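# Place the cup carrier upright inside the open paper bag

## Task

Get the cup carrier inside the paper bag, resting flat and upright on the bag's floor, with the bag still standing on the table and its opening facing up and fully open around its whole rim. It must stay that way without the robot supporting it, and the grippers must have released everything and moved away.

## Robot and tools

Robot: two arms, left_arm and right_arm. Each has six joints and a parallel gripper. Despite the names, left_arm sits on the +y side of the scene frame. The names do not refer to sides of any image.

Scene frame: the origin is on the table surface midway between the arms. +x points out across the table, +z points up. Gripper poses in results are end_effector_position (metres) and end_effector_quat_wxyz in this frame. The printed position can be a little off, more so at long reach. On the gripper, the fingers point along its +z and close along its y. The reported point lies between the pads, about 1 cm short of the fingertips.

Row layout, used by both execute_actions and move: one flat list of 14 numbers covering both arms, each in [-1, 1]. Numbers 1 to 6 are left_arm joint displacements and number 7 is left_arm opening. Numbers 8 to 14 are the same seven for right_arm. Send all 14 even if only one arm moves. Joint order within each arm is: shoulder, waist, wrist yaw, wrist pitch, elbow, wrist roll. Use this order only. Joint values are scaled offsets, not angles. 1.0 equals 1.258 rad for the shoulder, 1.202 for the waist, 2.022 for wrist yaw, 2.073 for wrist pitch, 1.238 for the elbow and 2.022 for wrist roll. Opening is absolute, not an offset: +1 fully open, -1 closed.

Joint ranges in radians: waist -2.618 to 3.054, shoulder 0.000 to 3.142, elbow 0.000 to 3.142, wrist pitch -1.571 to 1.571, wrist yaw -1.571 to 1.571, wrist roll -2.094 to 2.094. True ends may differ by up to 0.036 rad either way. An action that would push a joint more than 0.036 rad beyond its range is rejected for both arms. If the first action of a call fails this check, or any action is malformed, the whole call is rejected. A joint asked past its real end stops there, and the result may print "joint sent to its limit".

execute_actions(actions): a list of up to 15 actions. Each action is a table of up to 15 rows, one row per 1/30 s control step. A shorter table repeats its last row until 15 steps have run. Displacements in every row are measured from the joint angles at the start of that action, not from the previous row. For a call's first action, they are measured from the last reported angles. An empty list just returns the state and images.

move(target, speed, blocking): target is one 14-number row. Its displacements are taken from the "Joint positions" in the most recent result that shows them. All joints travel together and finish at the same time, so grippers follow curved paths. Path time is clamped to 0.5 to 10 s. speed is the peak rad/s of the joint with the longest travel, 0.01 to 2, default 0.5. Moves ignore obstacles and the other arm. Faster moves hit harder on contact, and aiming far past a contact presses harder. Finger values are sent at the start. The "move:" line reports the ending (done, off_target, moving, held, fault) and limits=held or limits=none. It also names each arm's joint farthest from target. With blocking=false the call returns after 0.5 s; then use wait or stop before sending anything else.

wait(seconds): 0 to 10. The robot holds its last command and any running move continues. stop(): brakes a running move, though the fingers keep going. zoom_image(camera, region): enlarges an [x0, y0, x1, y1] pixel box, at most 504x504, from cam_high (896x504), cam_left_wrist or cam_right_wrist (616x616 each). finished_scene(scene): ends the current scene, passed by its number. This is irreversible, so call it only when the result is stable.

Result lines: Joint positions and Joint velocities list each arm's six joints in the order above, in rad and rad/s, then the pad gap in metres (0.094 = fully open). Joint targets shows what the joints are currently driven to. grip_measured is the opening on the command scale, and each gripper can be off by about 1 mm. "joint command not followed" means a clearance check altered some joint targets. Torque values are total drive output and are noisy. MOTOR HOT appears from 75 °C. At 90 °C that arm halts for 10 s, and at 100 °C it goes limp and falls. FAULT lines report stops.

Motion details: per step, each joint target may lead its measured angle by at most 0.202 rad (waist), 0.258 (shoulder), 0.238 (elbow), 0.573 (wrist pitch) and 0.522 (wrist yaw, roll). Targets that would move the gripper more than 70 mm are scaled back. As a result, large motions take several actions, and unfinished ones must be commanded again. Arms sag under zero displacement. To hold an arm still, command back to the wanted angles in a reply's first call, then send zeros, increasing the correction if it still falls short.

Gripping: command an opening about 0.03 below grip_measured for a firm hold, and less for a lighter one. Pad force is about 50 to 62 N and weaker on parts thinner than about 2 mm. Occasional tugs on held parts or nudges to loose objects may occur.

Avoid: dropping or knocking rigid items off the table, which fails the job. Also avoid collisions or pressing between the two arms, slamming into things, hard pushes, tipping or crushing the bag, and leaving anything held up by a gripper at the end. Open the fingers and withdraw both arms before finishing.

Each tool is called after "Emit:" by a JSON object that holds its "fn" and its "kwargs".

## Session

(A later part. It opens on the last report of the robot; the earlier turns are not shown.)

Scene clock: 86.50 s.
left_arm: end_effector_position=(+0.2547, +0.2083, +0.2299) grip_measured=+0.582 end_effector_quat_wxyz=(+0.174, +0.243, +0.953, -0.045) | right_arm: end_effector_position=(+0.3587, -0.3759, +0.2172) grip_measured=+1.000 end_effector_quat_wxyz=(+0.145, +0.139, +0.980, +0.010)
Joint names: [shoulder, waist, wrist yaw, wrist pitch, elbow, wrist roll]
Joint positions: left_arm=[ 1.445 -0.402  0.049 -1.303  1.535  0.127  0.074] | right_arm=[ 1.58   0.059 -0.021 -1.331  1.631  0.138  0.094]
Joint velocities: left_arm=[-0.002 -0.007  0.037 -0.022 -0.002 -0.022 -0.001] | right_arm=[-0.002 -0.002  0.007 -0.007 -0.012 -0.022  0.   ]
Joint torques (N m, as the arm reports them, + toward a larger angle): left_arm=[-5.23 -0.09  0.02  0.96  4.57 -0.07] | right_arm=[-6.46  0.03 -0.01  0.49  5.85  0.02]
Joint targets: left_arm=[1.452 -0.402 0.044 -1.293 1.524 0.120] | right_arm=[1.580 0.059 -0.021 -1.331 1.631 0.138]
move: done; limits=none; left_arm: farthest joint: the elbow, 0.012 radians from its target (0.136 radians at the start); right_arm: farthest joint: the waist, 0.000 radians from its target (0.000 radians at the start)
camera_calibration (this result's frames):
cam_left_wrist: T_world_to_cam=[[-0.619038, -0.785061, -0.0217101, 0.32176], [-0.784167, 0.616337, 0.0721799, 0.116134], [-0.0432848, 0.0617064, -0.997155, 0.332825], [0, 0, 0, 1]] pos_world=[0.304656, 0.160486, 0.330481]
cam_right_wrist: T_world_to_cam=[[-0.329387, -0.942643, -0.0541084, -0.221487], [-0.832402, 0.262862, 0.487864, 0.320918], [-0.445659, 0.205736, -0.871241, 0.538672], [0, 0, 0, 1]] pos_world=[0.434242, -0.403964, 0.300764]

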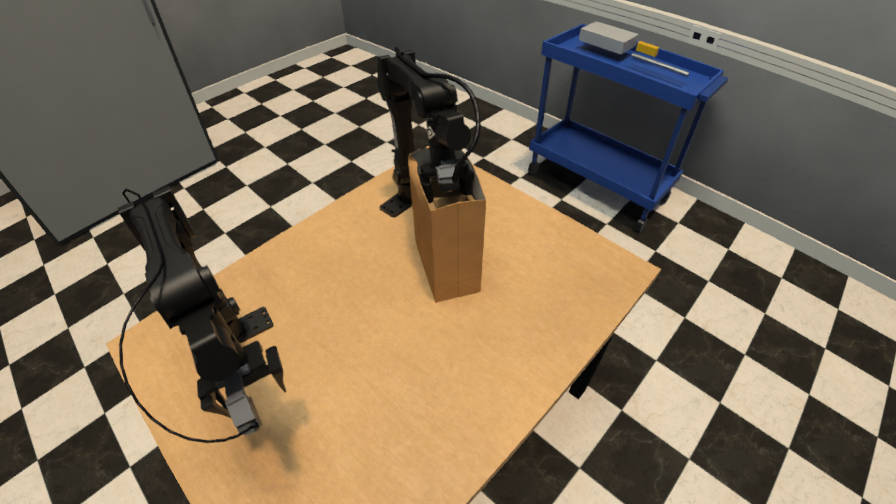

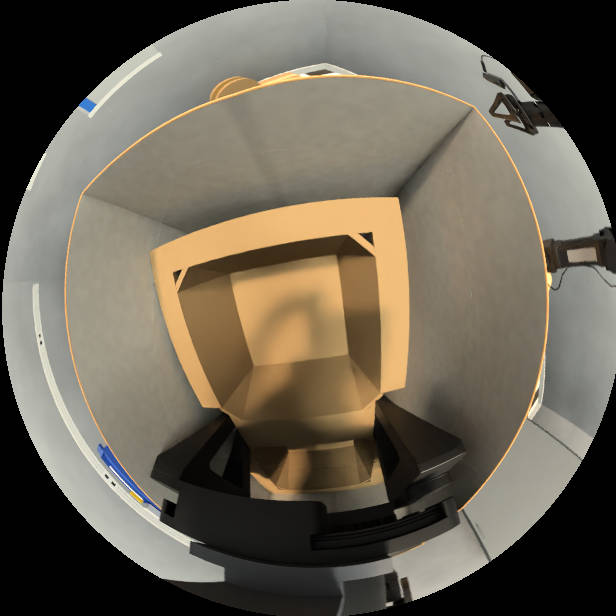

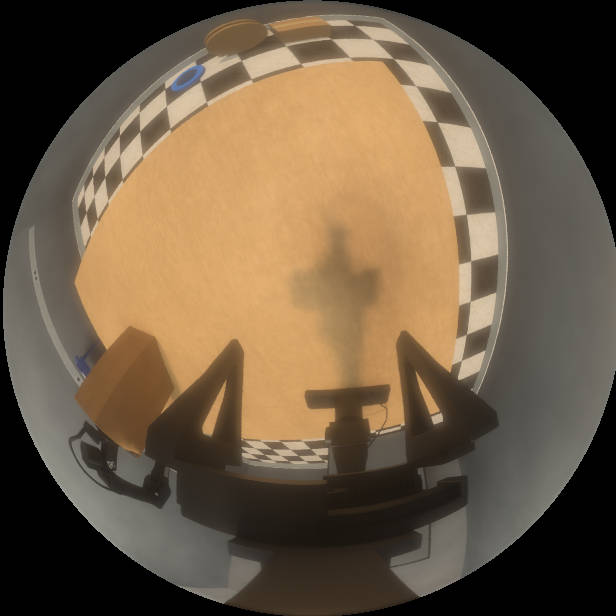

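Emit:
{"fn": "move", "kwargs": {"target": [0.024,0,-0.006,0.078,-0.17,0,0.55, 0,0,0,0,0,0,1], "speed": 0.12}}

Emit:
{"fn": "zoom_image", "kwargs": {"camera": "cam_high", "region": [350, 80, 580, 310]}}

Scene clock: 89.23 s.
left_arm: end_effector_position=(+0.2564, +0.2090, +0.1705) grip_measured=+0.582 end_effector_quat_wxyz=(+0.139, +0.243, +0.959, -0.037) | right_arm: end_effector_position=(+0.3587, -0.3759, +0.2172) grip_measured=+1.000 end_effector_quat_wxyz=(+0.145, +0.139, +0.980, +0.010)
Joint names: [shoulder, waist, wrist yaw, wrist pitch, elbow, wrist roll]
Joint positions: left_arm=[ 1.468 -0.402  0.042 -1.153  1.337  0.127  0.074] | right_arm=[ 1.58   0.059 -0.021 -1.331  1.631  0.138  0.094]
Joint velocities: left_arm=[-0.022  0.012 -0.007 -0.007  0.007  0.037 -0.001] | right_arm=[-0.017  0.002  0.022 -0.007 -0.012 -0.051  0.   ]
Joint torques (N m, as the arm reports them, + toward a larger angle): left_arm=[-5.68 -0.1   0.01  0.83  4.76  0.03] | right_arm=[-6.48  0.02 -0.01  0.49  5.85  0.01]
Joint targets: left_arm=[1.475 -0.402 0.037 -1.141 1.325 0.128] | right_arm=[1.580 0.059 -0.021 -1.331 1.631 0.138]
move: done; limits=none; left_arm: farthest joint: the elbow, 0.012 radians from its target (0.211 radians at the start); right_arm: farthest joint: the waist, 0.000 radians from its target (0.000 radians at the start)
camera_calibration (this result's frames):
cam_left_wrist: T_world_to_cam=[[-0.617867, -0.786254, -0.00670611, 0.319479], [-0.778865, 0.610847, 0.142252, 0.109113], [-0.10775, 0.0931159, -0.989808, 0.282285], [0, 0, 0, 1]] pos_world=[0.312795, 0.158255, 0.266029]
cam_right_wrist: T_world_to_cam=[[-0.329387, -0.942643, -0.0541084, -0.221487], [-0.832402, 0.262862, 0.487864, 0.320918], [-0.445659, 0.205736, -0.871241, 0.538672], [0, 0, 0, 1]] pos_world=[0.434242, -0.403964, 0.300764]

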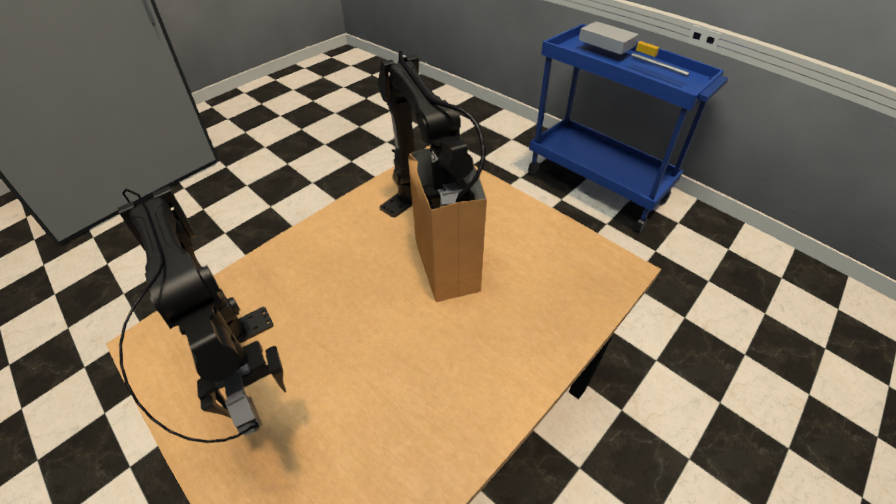

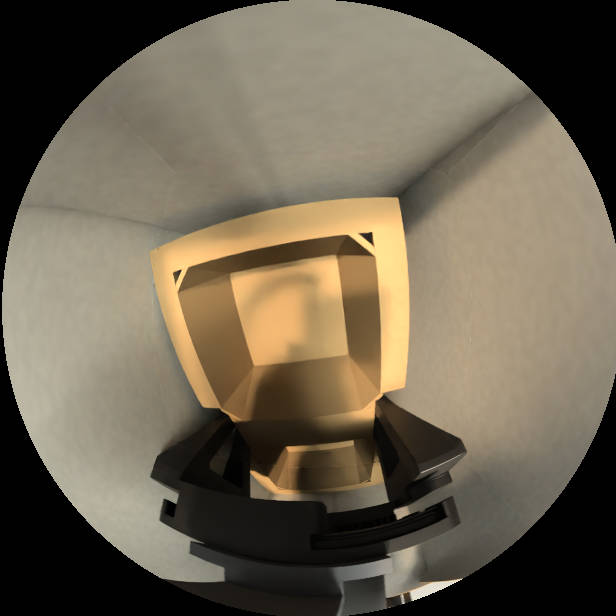

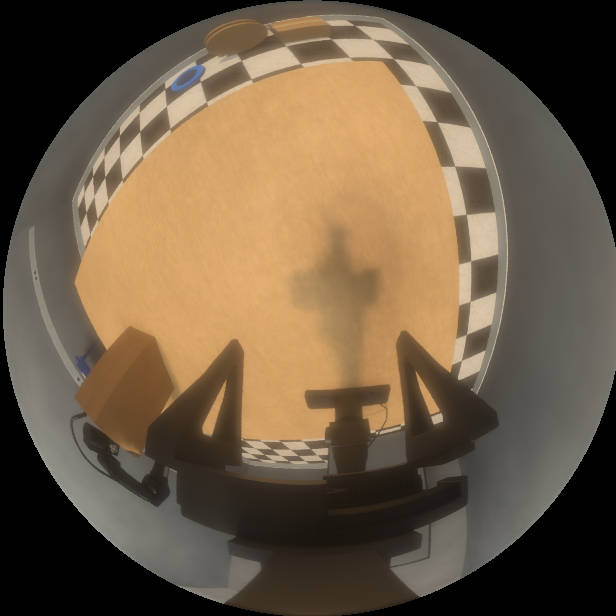

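Region (350, 80, 580, 310) of cam_high's 896x504 image, scaled by 2.191, with more detail than that image has.

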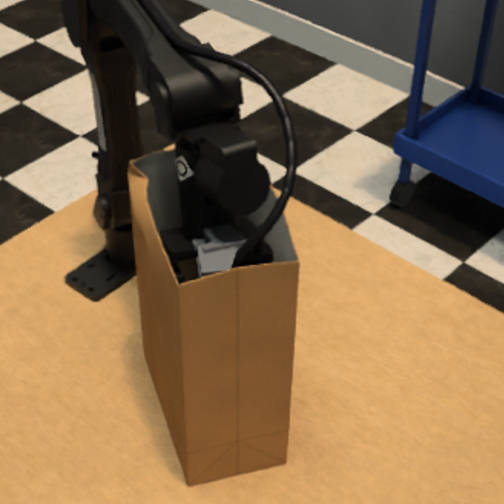

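Emit:
{"fn": "move", "kwargs": {"target": [0.12,-0.032,-0.012,0.062,-0.098,0.008,0.55, 0,0,0,0,0,0,1], "speed": 0.1}}

Emit:
{"fn": "zoom_image", "kwargs": {"camera": "cam_high", "region": [350, 80, 580, 310]}}

Scene clock: 91.93 s.
left_arm: end_effector_position=(+0.2573, +0.2022, +0.1001) grip_measured=+0.582 end_effector_quat_wxyz=(+0.072, +0.262, +0.962, -0.020) | right_arm: end_effector_position=(+0.3587, -0.3759, +0.2172) grip_measured=+1.000 end_effector_quat_wxyz=(+0.145, +0.139, +0.980, +0.010)
Joint names: [shoulder, waist, wrist yaw, wrist pitch, elbow, wrist roll]
Joint positions: left_arm=[ 1.612 -0.433  0.021 -1.036  1.226  0.136  0.074] | right_arm=[ 1.58   0.059 -0.021 -1.331  1.631  0.138  0.094]
Joint velocities: left_arm=[ 0.002  0.007  0.007  0.007  0.002 -0.022 -0.001] | right_arm=[ 0.007  0.002 -0.037  0.007 -0.007  0.066  0.   ]
Joint torques (N m, as the arm reports them, + toward a larger angle): left_arm=[-7.13 -0.57 -0.02  0.6   4.54  0.07] | right_arm=[-6.47  0.01 -0.01  0.49  5.84  0.01]
Joint targets: left_arm=[1.619 -0.441 0.017 -1.024 1.215 0.143] | right_arm=[1.580 0.059 -0.021 -1.331 1.631 0.138]
move: done; limits=none; left_arm: farthest joint: the wrist pitch, 0.012 radians from its target (0.129 radians at the start); right_arm: farthest joint: the waist, 0.000 radians from its target (0.000 radians at the start)
camera_calibration (this result's frames):
cam_left_wrist: T_world_to_cam=[[-0.644359, -0.764594, 0.0140065, 0.314539], [-0.732241, 0.622168, 0.277, 0.096213], [-0.220507, 0.168231, -0.960768, 0.224239], [0, 0, 0, 1]] pos_world=[0.322574, 0.14291, 0.184385]
cam_right_wrist: T_world_to_cam=[[-0.329387, -0.942643, -0.0541084, -0.221487], [-0.832402, 0.262862, 0.487864, 0.320918], [-0.445659, 0.205736, -0.871241, 0.538672], [0, 0, 0, 1]] pos_world=[0.434242, -0.403964, 0.300764]

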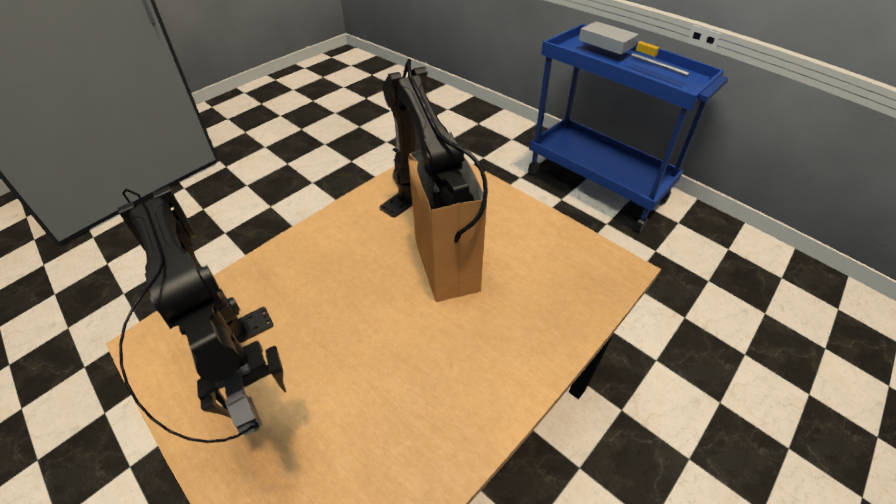

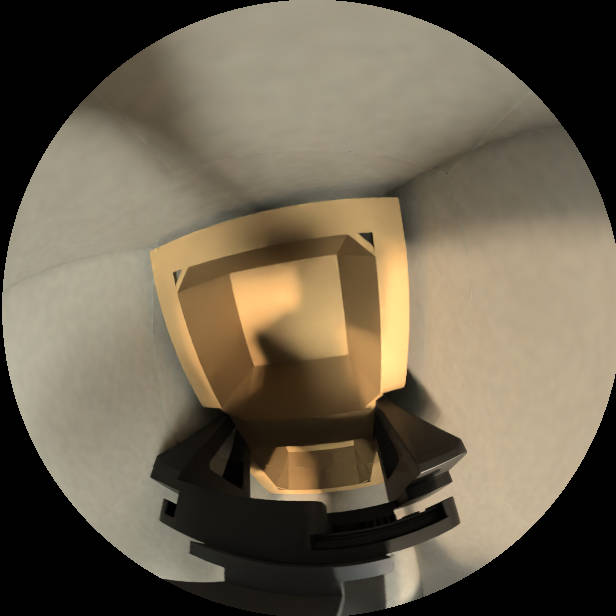

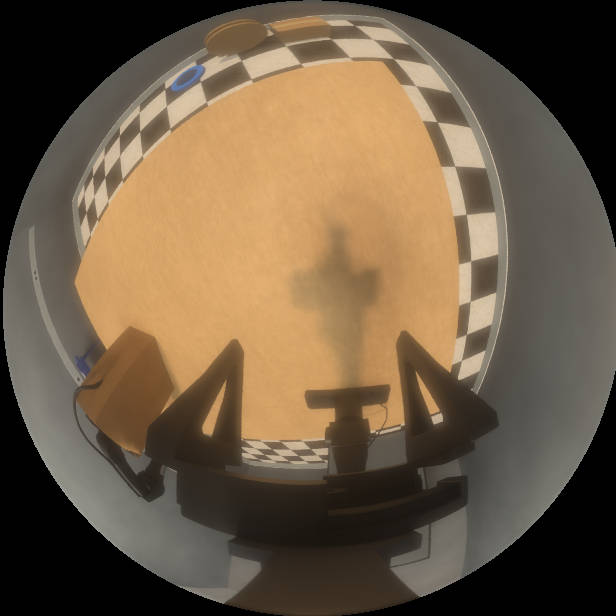

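Region (350, 80, 580, 310) of cam_high's 896x504 image, scaled by 2.191, with more detail than that image has.

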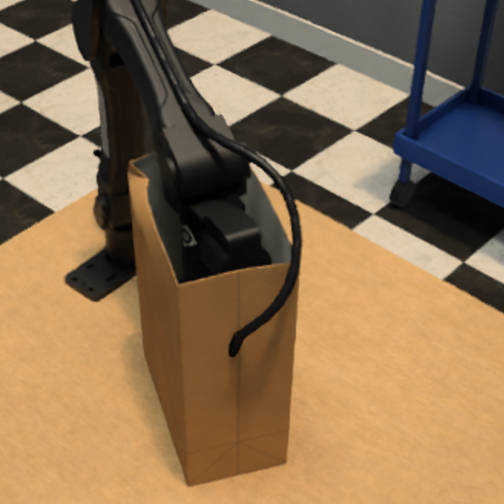

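Emit:
{"fn": "move", "kwargs": {"target": [0.056,0,0,0.127,-0.159,0,0.55, 0,0,0,0,0,0,1], "speed": 0.12}}

Emit:
{"fn": "zoom_image", "kwargs": {"camera": "cam_high", "region": [350, 80, 580, 310]}}

Scene clock: 95.20 s.
left_arm: end_effector_position=(+0.2582, +0.2018, +0.0394) grip_measured=+0.582 end_effector_quat_wxyz=(+0.075, +0.262, +0.962, -0.020) | right_arm: end_effector_position=(+0.3587, -0.3759, +0.2172) grip_measured=+1.000 end_effector_quat_wxyz=(+0.145, +0.139, +0.980, +0.010)
Joint names: [shoulder, waist, wrist yaw, wrist pitch, elbow, wrist roll]
Joint positions: left_arm=[ 1.674 -0.433  0.021 -0.785  1.042  0.136  0.074] | right_arm=[ 1.58   0.059 -0.021 -1.331  1.631  0.138  0.094]
Joint velocities: left_arm=[-0.007 -0.007 -0.007 -0.051  0.007 -0.022 -0.   ] | right_arm=[-0.002 -0.027 -0.022  0.051 -0.002 -0.051  0.   ]
Joint torques (N m, as the arm reports them, + toward a larger angle): left_arm=[-7.11  0.05  0.03  0.58  4.32 -0.02] | right_arm=[-6.49 -0.01 -0.01  0.49  5.86  0.02]
Joint targets: left_arm=[1.683 -0.433 0.021 -0.773 1.029 0.136] | right_arm=[1.580 0.059 -0.021 -1.331 1.631 0.138]
move: done; limits=none; left_arm: farthest joint: the elbow, 0.013 radians from its target (0.197 radians at the start); right_arm: farthest joint: the waist, 0.000 radians from its target (0.000 radians at the start)
camera_calibration (this result's frames):
cam_left_wrist: T_world_to_cam=[[-0.644425, -0.764567, 0.0123951, 0.315778], [-0.733596, 0.622731, 0.27211, 0.114397], [-0.215765, 0.166261, -0.962186, 0.165471], [0, 0, 0, 1]] pos_world=[0.32312, 0.142684, 0.124171]
cam_right_wrist: T_world_to_cam=[[-0.329387, -0.942643, -0.0541084, -0.221487], [-0.832402, 0.262862, 0.487864, 0.320918], [-0.445659, 0.205736, -0.871241, 0.538672], [0, 0, 0, 1]] pos_world=[0.434242, -0.403964, 0.300764]

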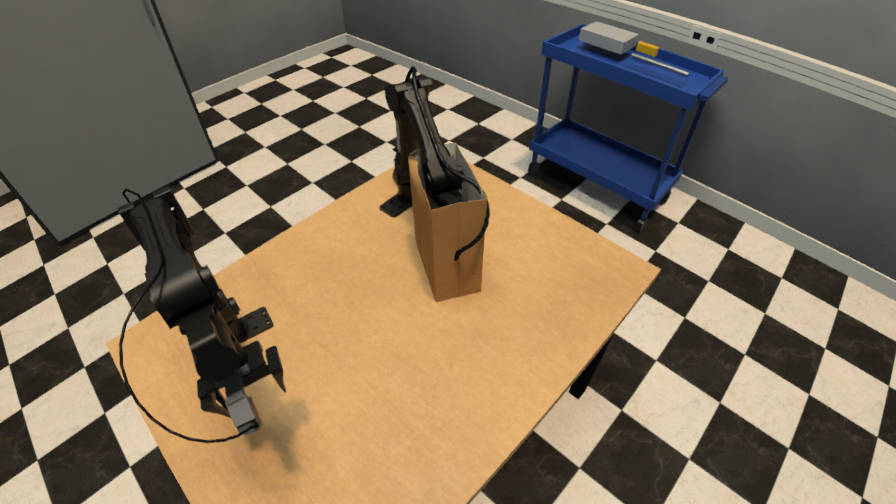

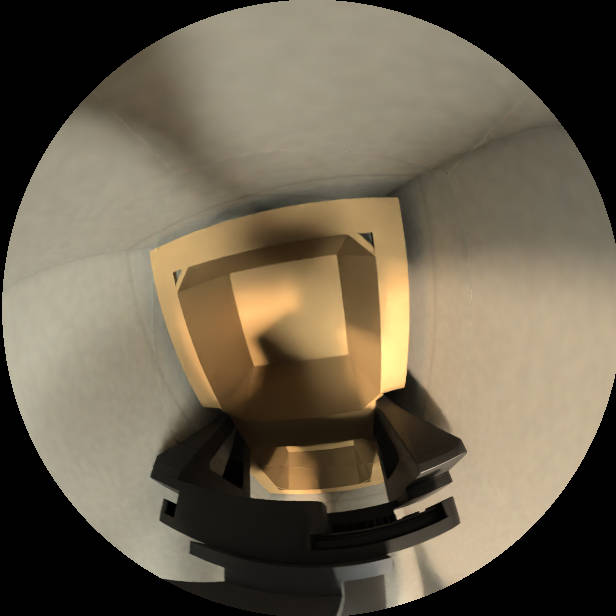

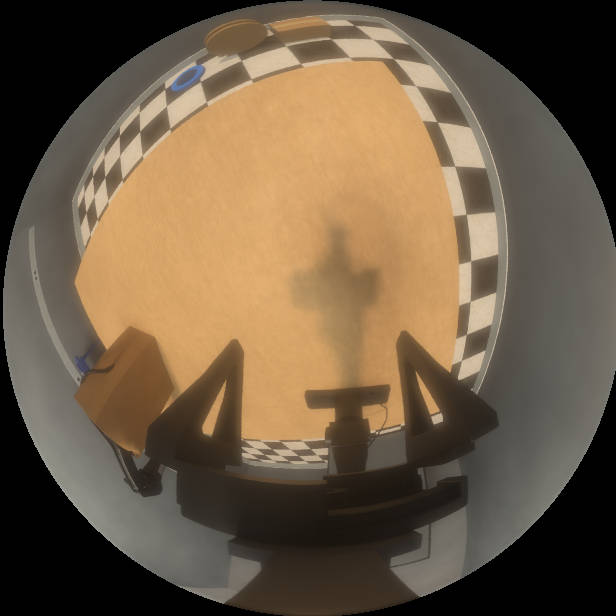

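Region (350, 80, 580, 310) of cam_high's 896x504 image, scaled by 2.191, with more detail than that image has.

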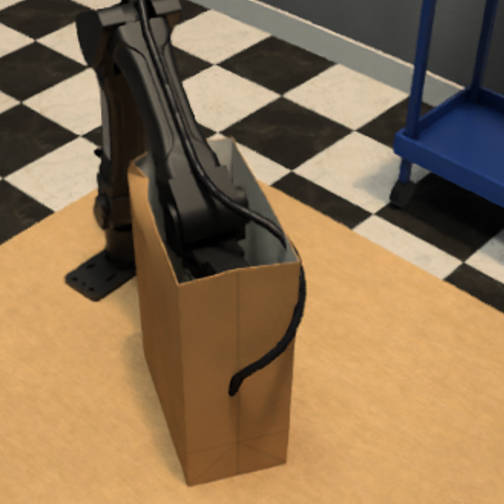

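Emit:
{"fn": "move", "kwargs": {"target": [0.016,0,0,0.006,0,0,0.55, 0,0,0,0,0,0,1], "speed": 0.05}}

Emit:
{"fn": "move", "kwargs": {"target": [0,0,0,0,0,0,0.7, 0,0,0,0,0,0,1]}}

Emit:
{"fn": "move", "kwargs": {"target": [-0.07,0,0,-0.127,0.165,0,0.7, 0,0,0,0,0,0,1], "speed": 0.2}}

Scene clock: 96.57 s.
left_arm: end_effector_position=(+0.2577, +0.2020, +0.0362) grip_measured=+0.582 end_effector_quat_wxyz=(+0.070, +0.262, +0.962, -0.020) | right_arm: end_effector_position=(+0.3587, -0.3759, +0.2172) grip_measured=+1.000 end_effector_quat_wxyz=(+0.145, +0.139, +0.980, +0.010)
Joint names: [shoulder, waist, wrist yaw, wrist pitch, elbow, wrist roll]
Joint positions: left_arm=[ 1.685 -0.433  0.021 -0.783  1.042  0.136  0.074] | right_arm=[ 1.58   0.059 -0.021 -1.331  1.631  0.138  0.094]
Joint velocities: left_arm=[ 0.002 -0.012 -0.066  0.066 -0.002 -0.037 -0.001] | right_arm=[-0.007  0.017  0.007 -0.007 -0.017 -0.051  0.   ]
Joint torques (N m, as the arm reports them, + toward a larger angle): left_arm=[-6.95 -0.13  0.06  0.62  5.09  0.03] | right_arm=[-6.48  0.   -0.01  0.48  5.85  0.02]
Joint targets: left_arm=[1.694 -0.433 0.021 -0.773 1.042 0.136] | right_arm=[1.580 0.059 -0.021 -1.331 1.631 0.138]
move: done; limits=none; left_arm: farthest joint: the wrist pitch, 0.011 radians from its target (0.012 radians at the start); right_arm: farthest joint: the waist, 0.000 radians from its target (0.000 radians at the start)
camera_calibration (this result's frames):
cam_left_wrist: T_world_to_cam=[[-0.644303, -0.764618, 0.0152722, 0.315536], [-0.731161, 0.621719, 0.280837, 0.114063], [-0.224228, 0.169777, -0.959634, 0.163595], [0, 0, 0, 1]] pos_world=[0.323382, 0.142575, 0.12014]
cam_right_wrist: T_world_to_cam=[[-0.329387, -0.942643, -0.0541084, -0.221487], [-0.832402, 0.262862, 0.487864, 0.320918], [-0.445659, 0.205736, -0.871241, 0.538672], [0, 0, 0, 1]] pos_world=[0.434242, -0.403964, 0.300764]

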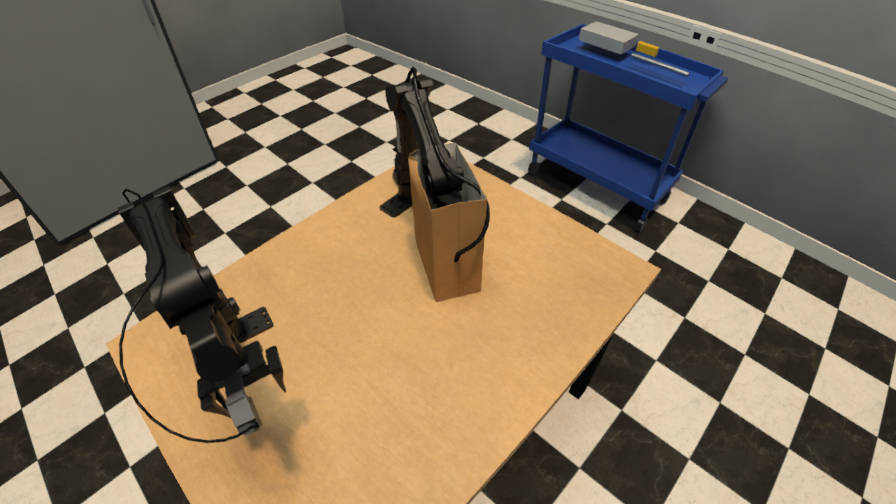

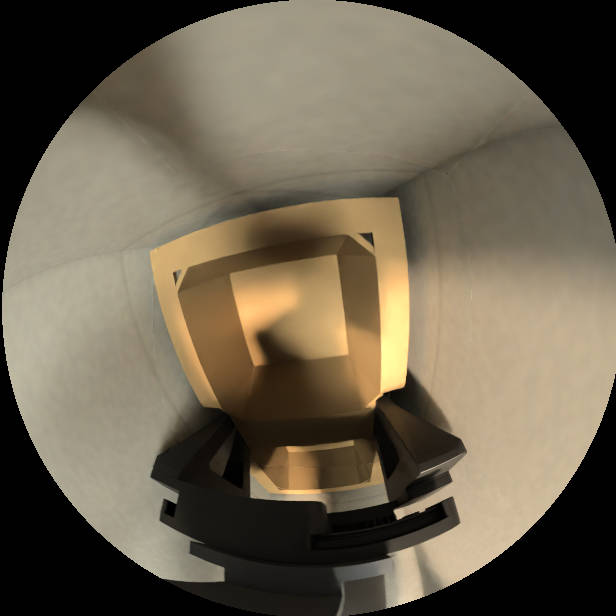

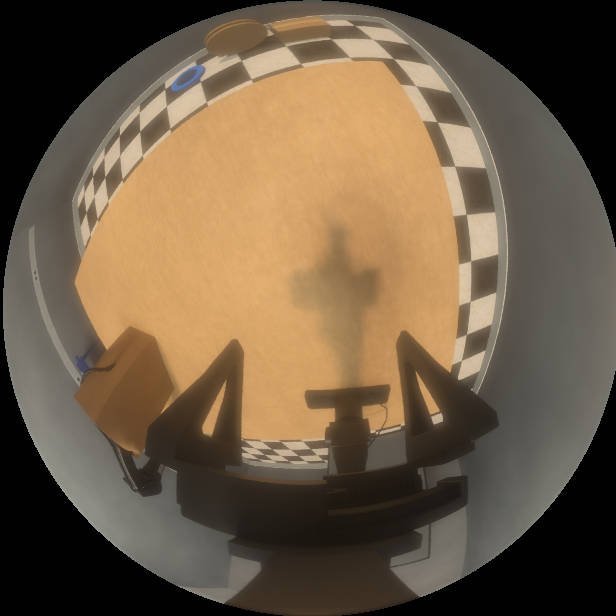

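Scene clock: 97.07 s.
left_arm: end_effector_position=(+0.2577, +0.2020, +0.0362) grip_measured=+0.697 end_effector_quat_wxyz=(+0.070, +0.262, +0.962, -0.020) | right_arm: end_effector_position=(+0.3587, -0.3759, +0.2172) grip_measured=+1.000 end_effector_quat_wxyz=(+0.145, +0.139, +0.980, +0.010)
Joint names: [shoulder, waist, wrist yaw, wrist pitch, elbow, wrist roll]
Joint positions: left_arm=[ 1.685 -0.433  0.021 -0.783  1.042  0.136  0.08 ] | right_arm=[ 1.58   0.059 -0.021 -1.331  1.631  0.138  0.094]
Joint velocities: left_arm=[-0.002  0.002  0.051  0.022 -0.007  0.007 -0.   ] | right_arm=[-0.017  0.007 -0.066 -0.11  -0.007 -0.007  0.   ]
Joint torques (N m, as the arm reports them, + toward a larger angle): left_arm=[-7.69 -0.16  0.03  0.54  4.99 -0.02] | right_arm=[-6.48  0.01 -0.01  0.49  5.85  0.02]
Joint targets: left_arm=[1.685 -0.433 0.021 -0.783 1.042 0.136] | right_arm=[1.580 0.059 -0.021 -1.331 1.631 0.138]
move: done; limits=none; left_arm: farthest joint: the waist, 0.000 radians from its target (0.000 radians at the start); right_arm: farthest joint: the waist, 0.000 radians from its target (0.000 radians at the start)
camera_calibration (this result's frames):
cam_left_wrist: T_world_to_cam=[[-0.644303, -0.764618, 0.0152722, 0.315536], [-0.731161, 0.621719, 0.280837, 0.114063], [-0.224228, 0.169777, -0.959634, 0.163595], [0, 0, 0, 1]] pos_world=[0.323382, 0.142575, 0.12014]
cam_right_wrist: T_world_to_cam=[[-0.329387, -0.942643, -0.0541084, -0.221487], [-0.832402, 0.262862, 0.487864, 0.320918], [-0.445659, 0.205736, -0.871241, 0.538672], [0, 0, 0, 1]] pos_world=[0.434242, -0.403964, 0.300764]

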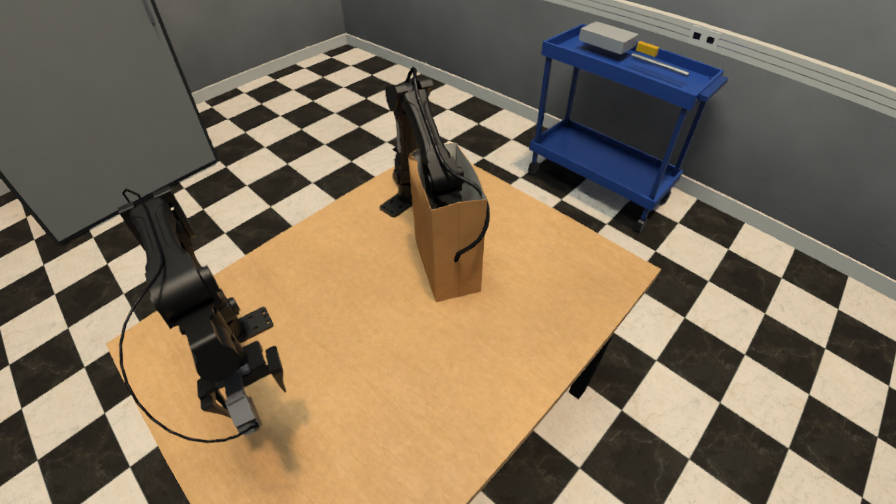

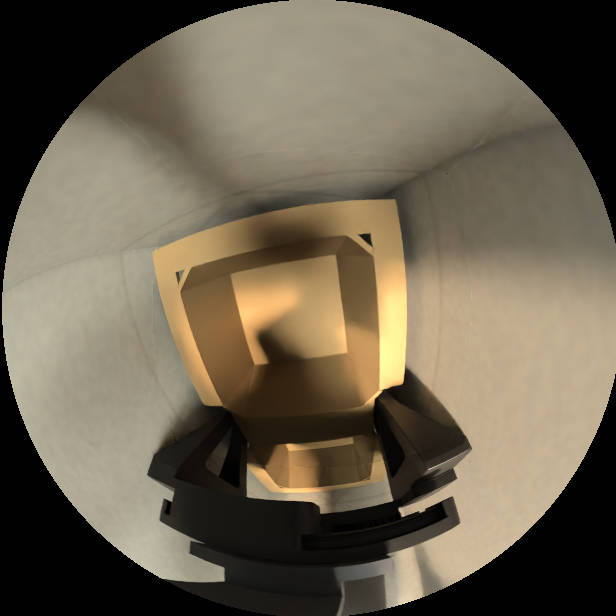

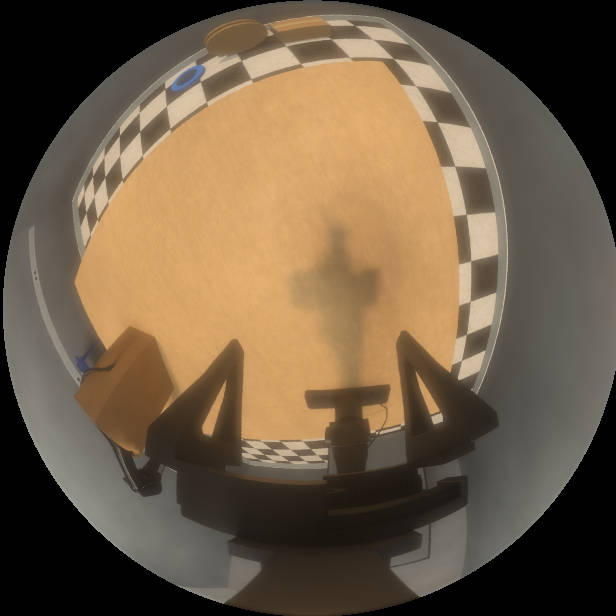

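Scene clock: 99.00 s.
left_arm: end_effector_position=(+0.2573, +0.2022, +0.1001) grip_measured=+0.697 end_effector_quat_wxyz=(+0.073, +0.262, +0.962, -0.020) | right_arm: end_effector_position=(+0.3587, -0.3759, +0.2172) grip_measured=+1.000 end_effector_quat_wxyz=(+0.145, +0.139, +0.980, +0.010)
Joint names: [shoulder, waist, wrist yaw, wrist pitch, elbow, wrist roll]
Joint positions: left_arm=[ 1.612 -0.433  0.021 -1.036  1.226  0.136  0.08 ] | right_arm=[ 1.58   0.059 -0.021 -1.331  1.631  0.138  0.094]
Joint velocities: left_arm=[ 0.002 -0.002 -0.051  0.022 -0.012 -0.037 -0.001] | right_arm=[-0.007 -0.007 -0.051 -0.037 -0.012 -0.022  0.   ]
Joint torques (N m, as the arm reports them, + toward a larger angle): left_arm=[-8.77 -0.14 -0.01  0.4   6.69  0.02] | right_arm=[-6.47  0.01 -0.01  0.49  5.85  0.01]
Joint targets: left_arm=[1.597 -0.433 0.021 -1.047 1.246 0.136] | right_arm=[1.580 0.059 -0.021 -1.331 1.631 0.138]
move: done; limits=none; left_arm: farthest joint: the elbow, 0.020 radians from its target (0.204 radians at the start); right_arm: farthest joint: the waist, 0.000 radians from its target (0.000 radians at the start)
camera_calibration (this result's frames):
cam_left_wrist: T_world_to_cam=[[-0.644369, -0.76459, 0.0137763, 0.31459], [-0.732436, 0.622249, 0.276302, 0.0963874], [-0.21983, 0.16795, -0.960972, 0.224196], [0, 0, 0, 1]] pos_world=[0.322595, 0.142902, 0.18448]
cam_right_wrist: T_world_to_cam=[[-0.329387, -0.942643, -0.0541084, -0.221487], [-0.832402, 0.262862, 0.487864, 0.320918], [-0.445659, 0.205736, -0.871241, 0.538672], [0, 0, 0, 1]] pos_world=[0.434242, -0.403964, 0.300764]

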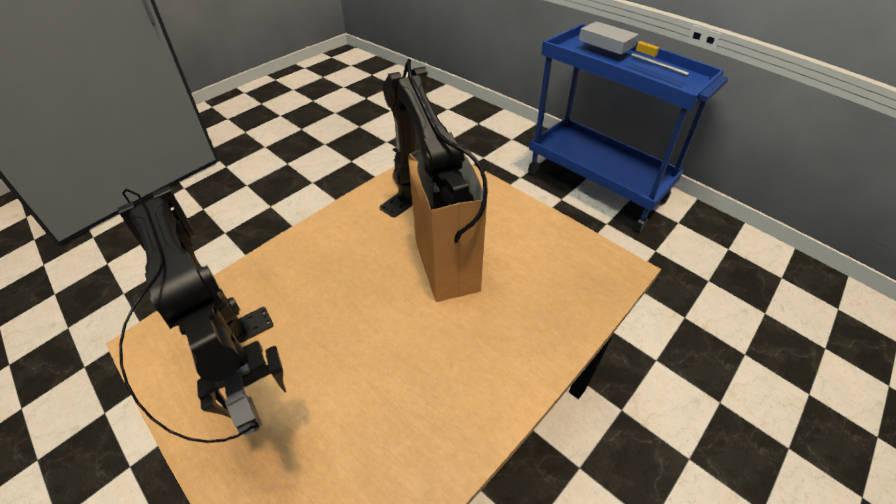

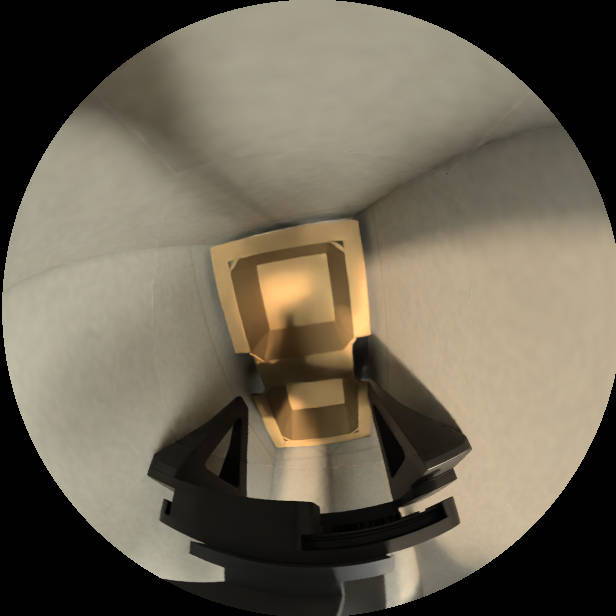

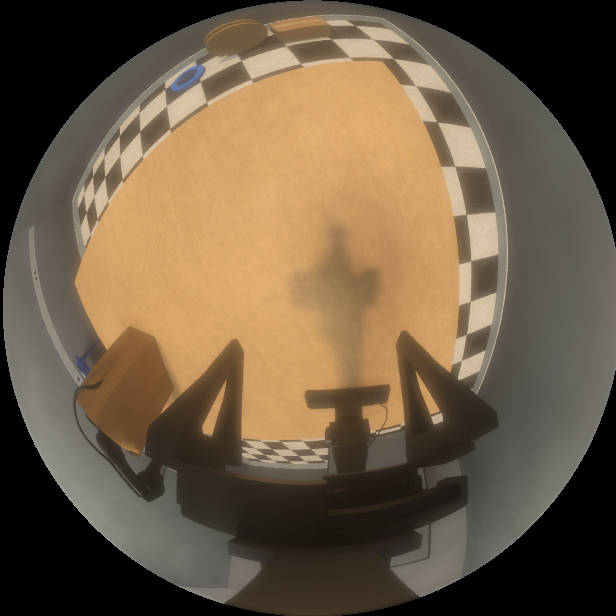

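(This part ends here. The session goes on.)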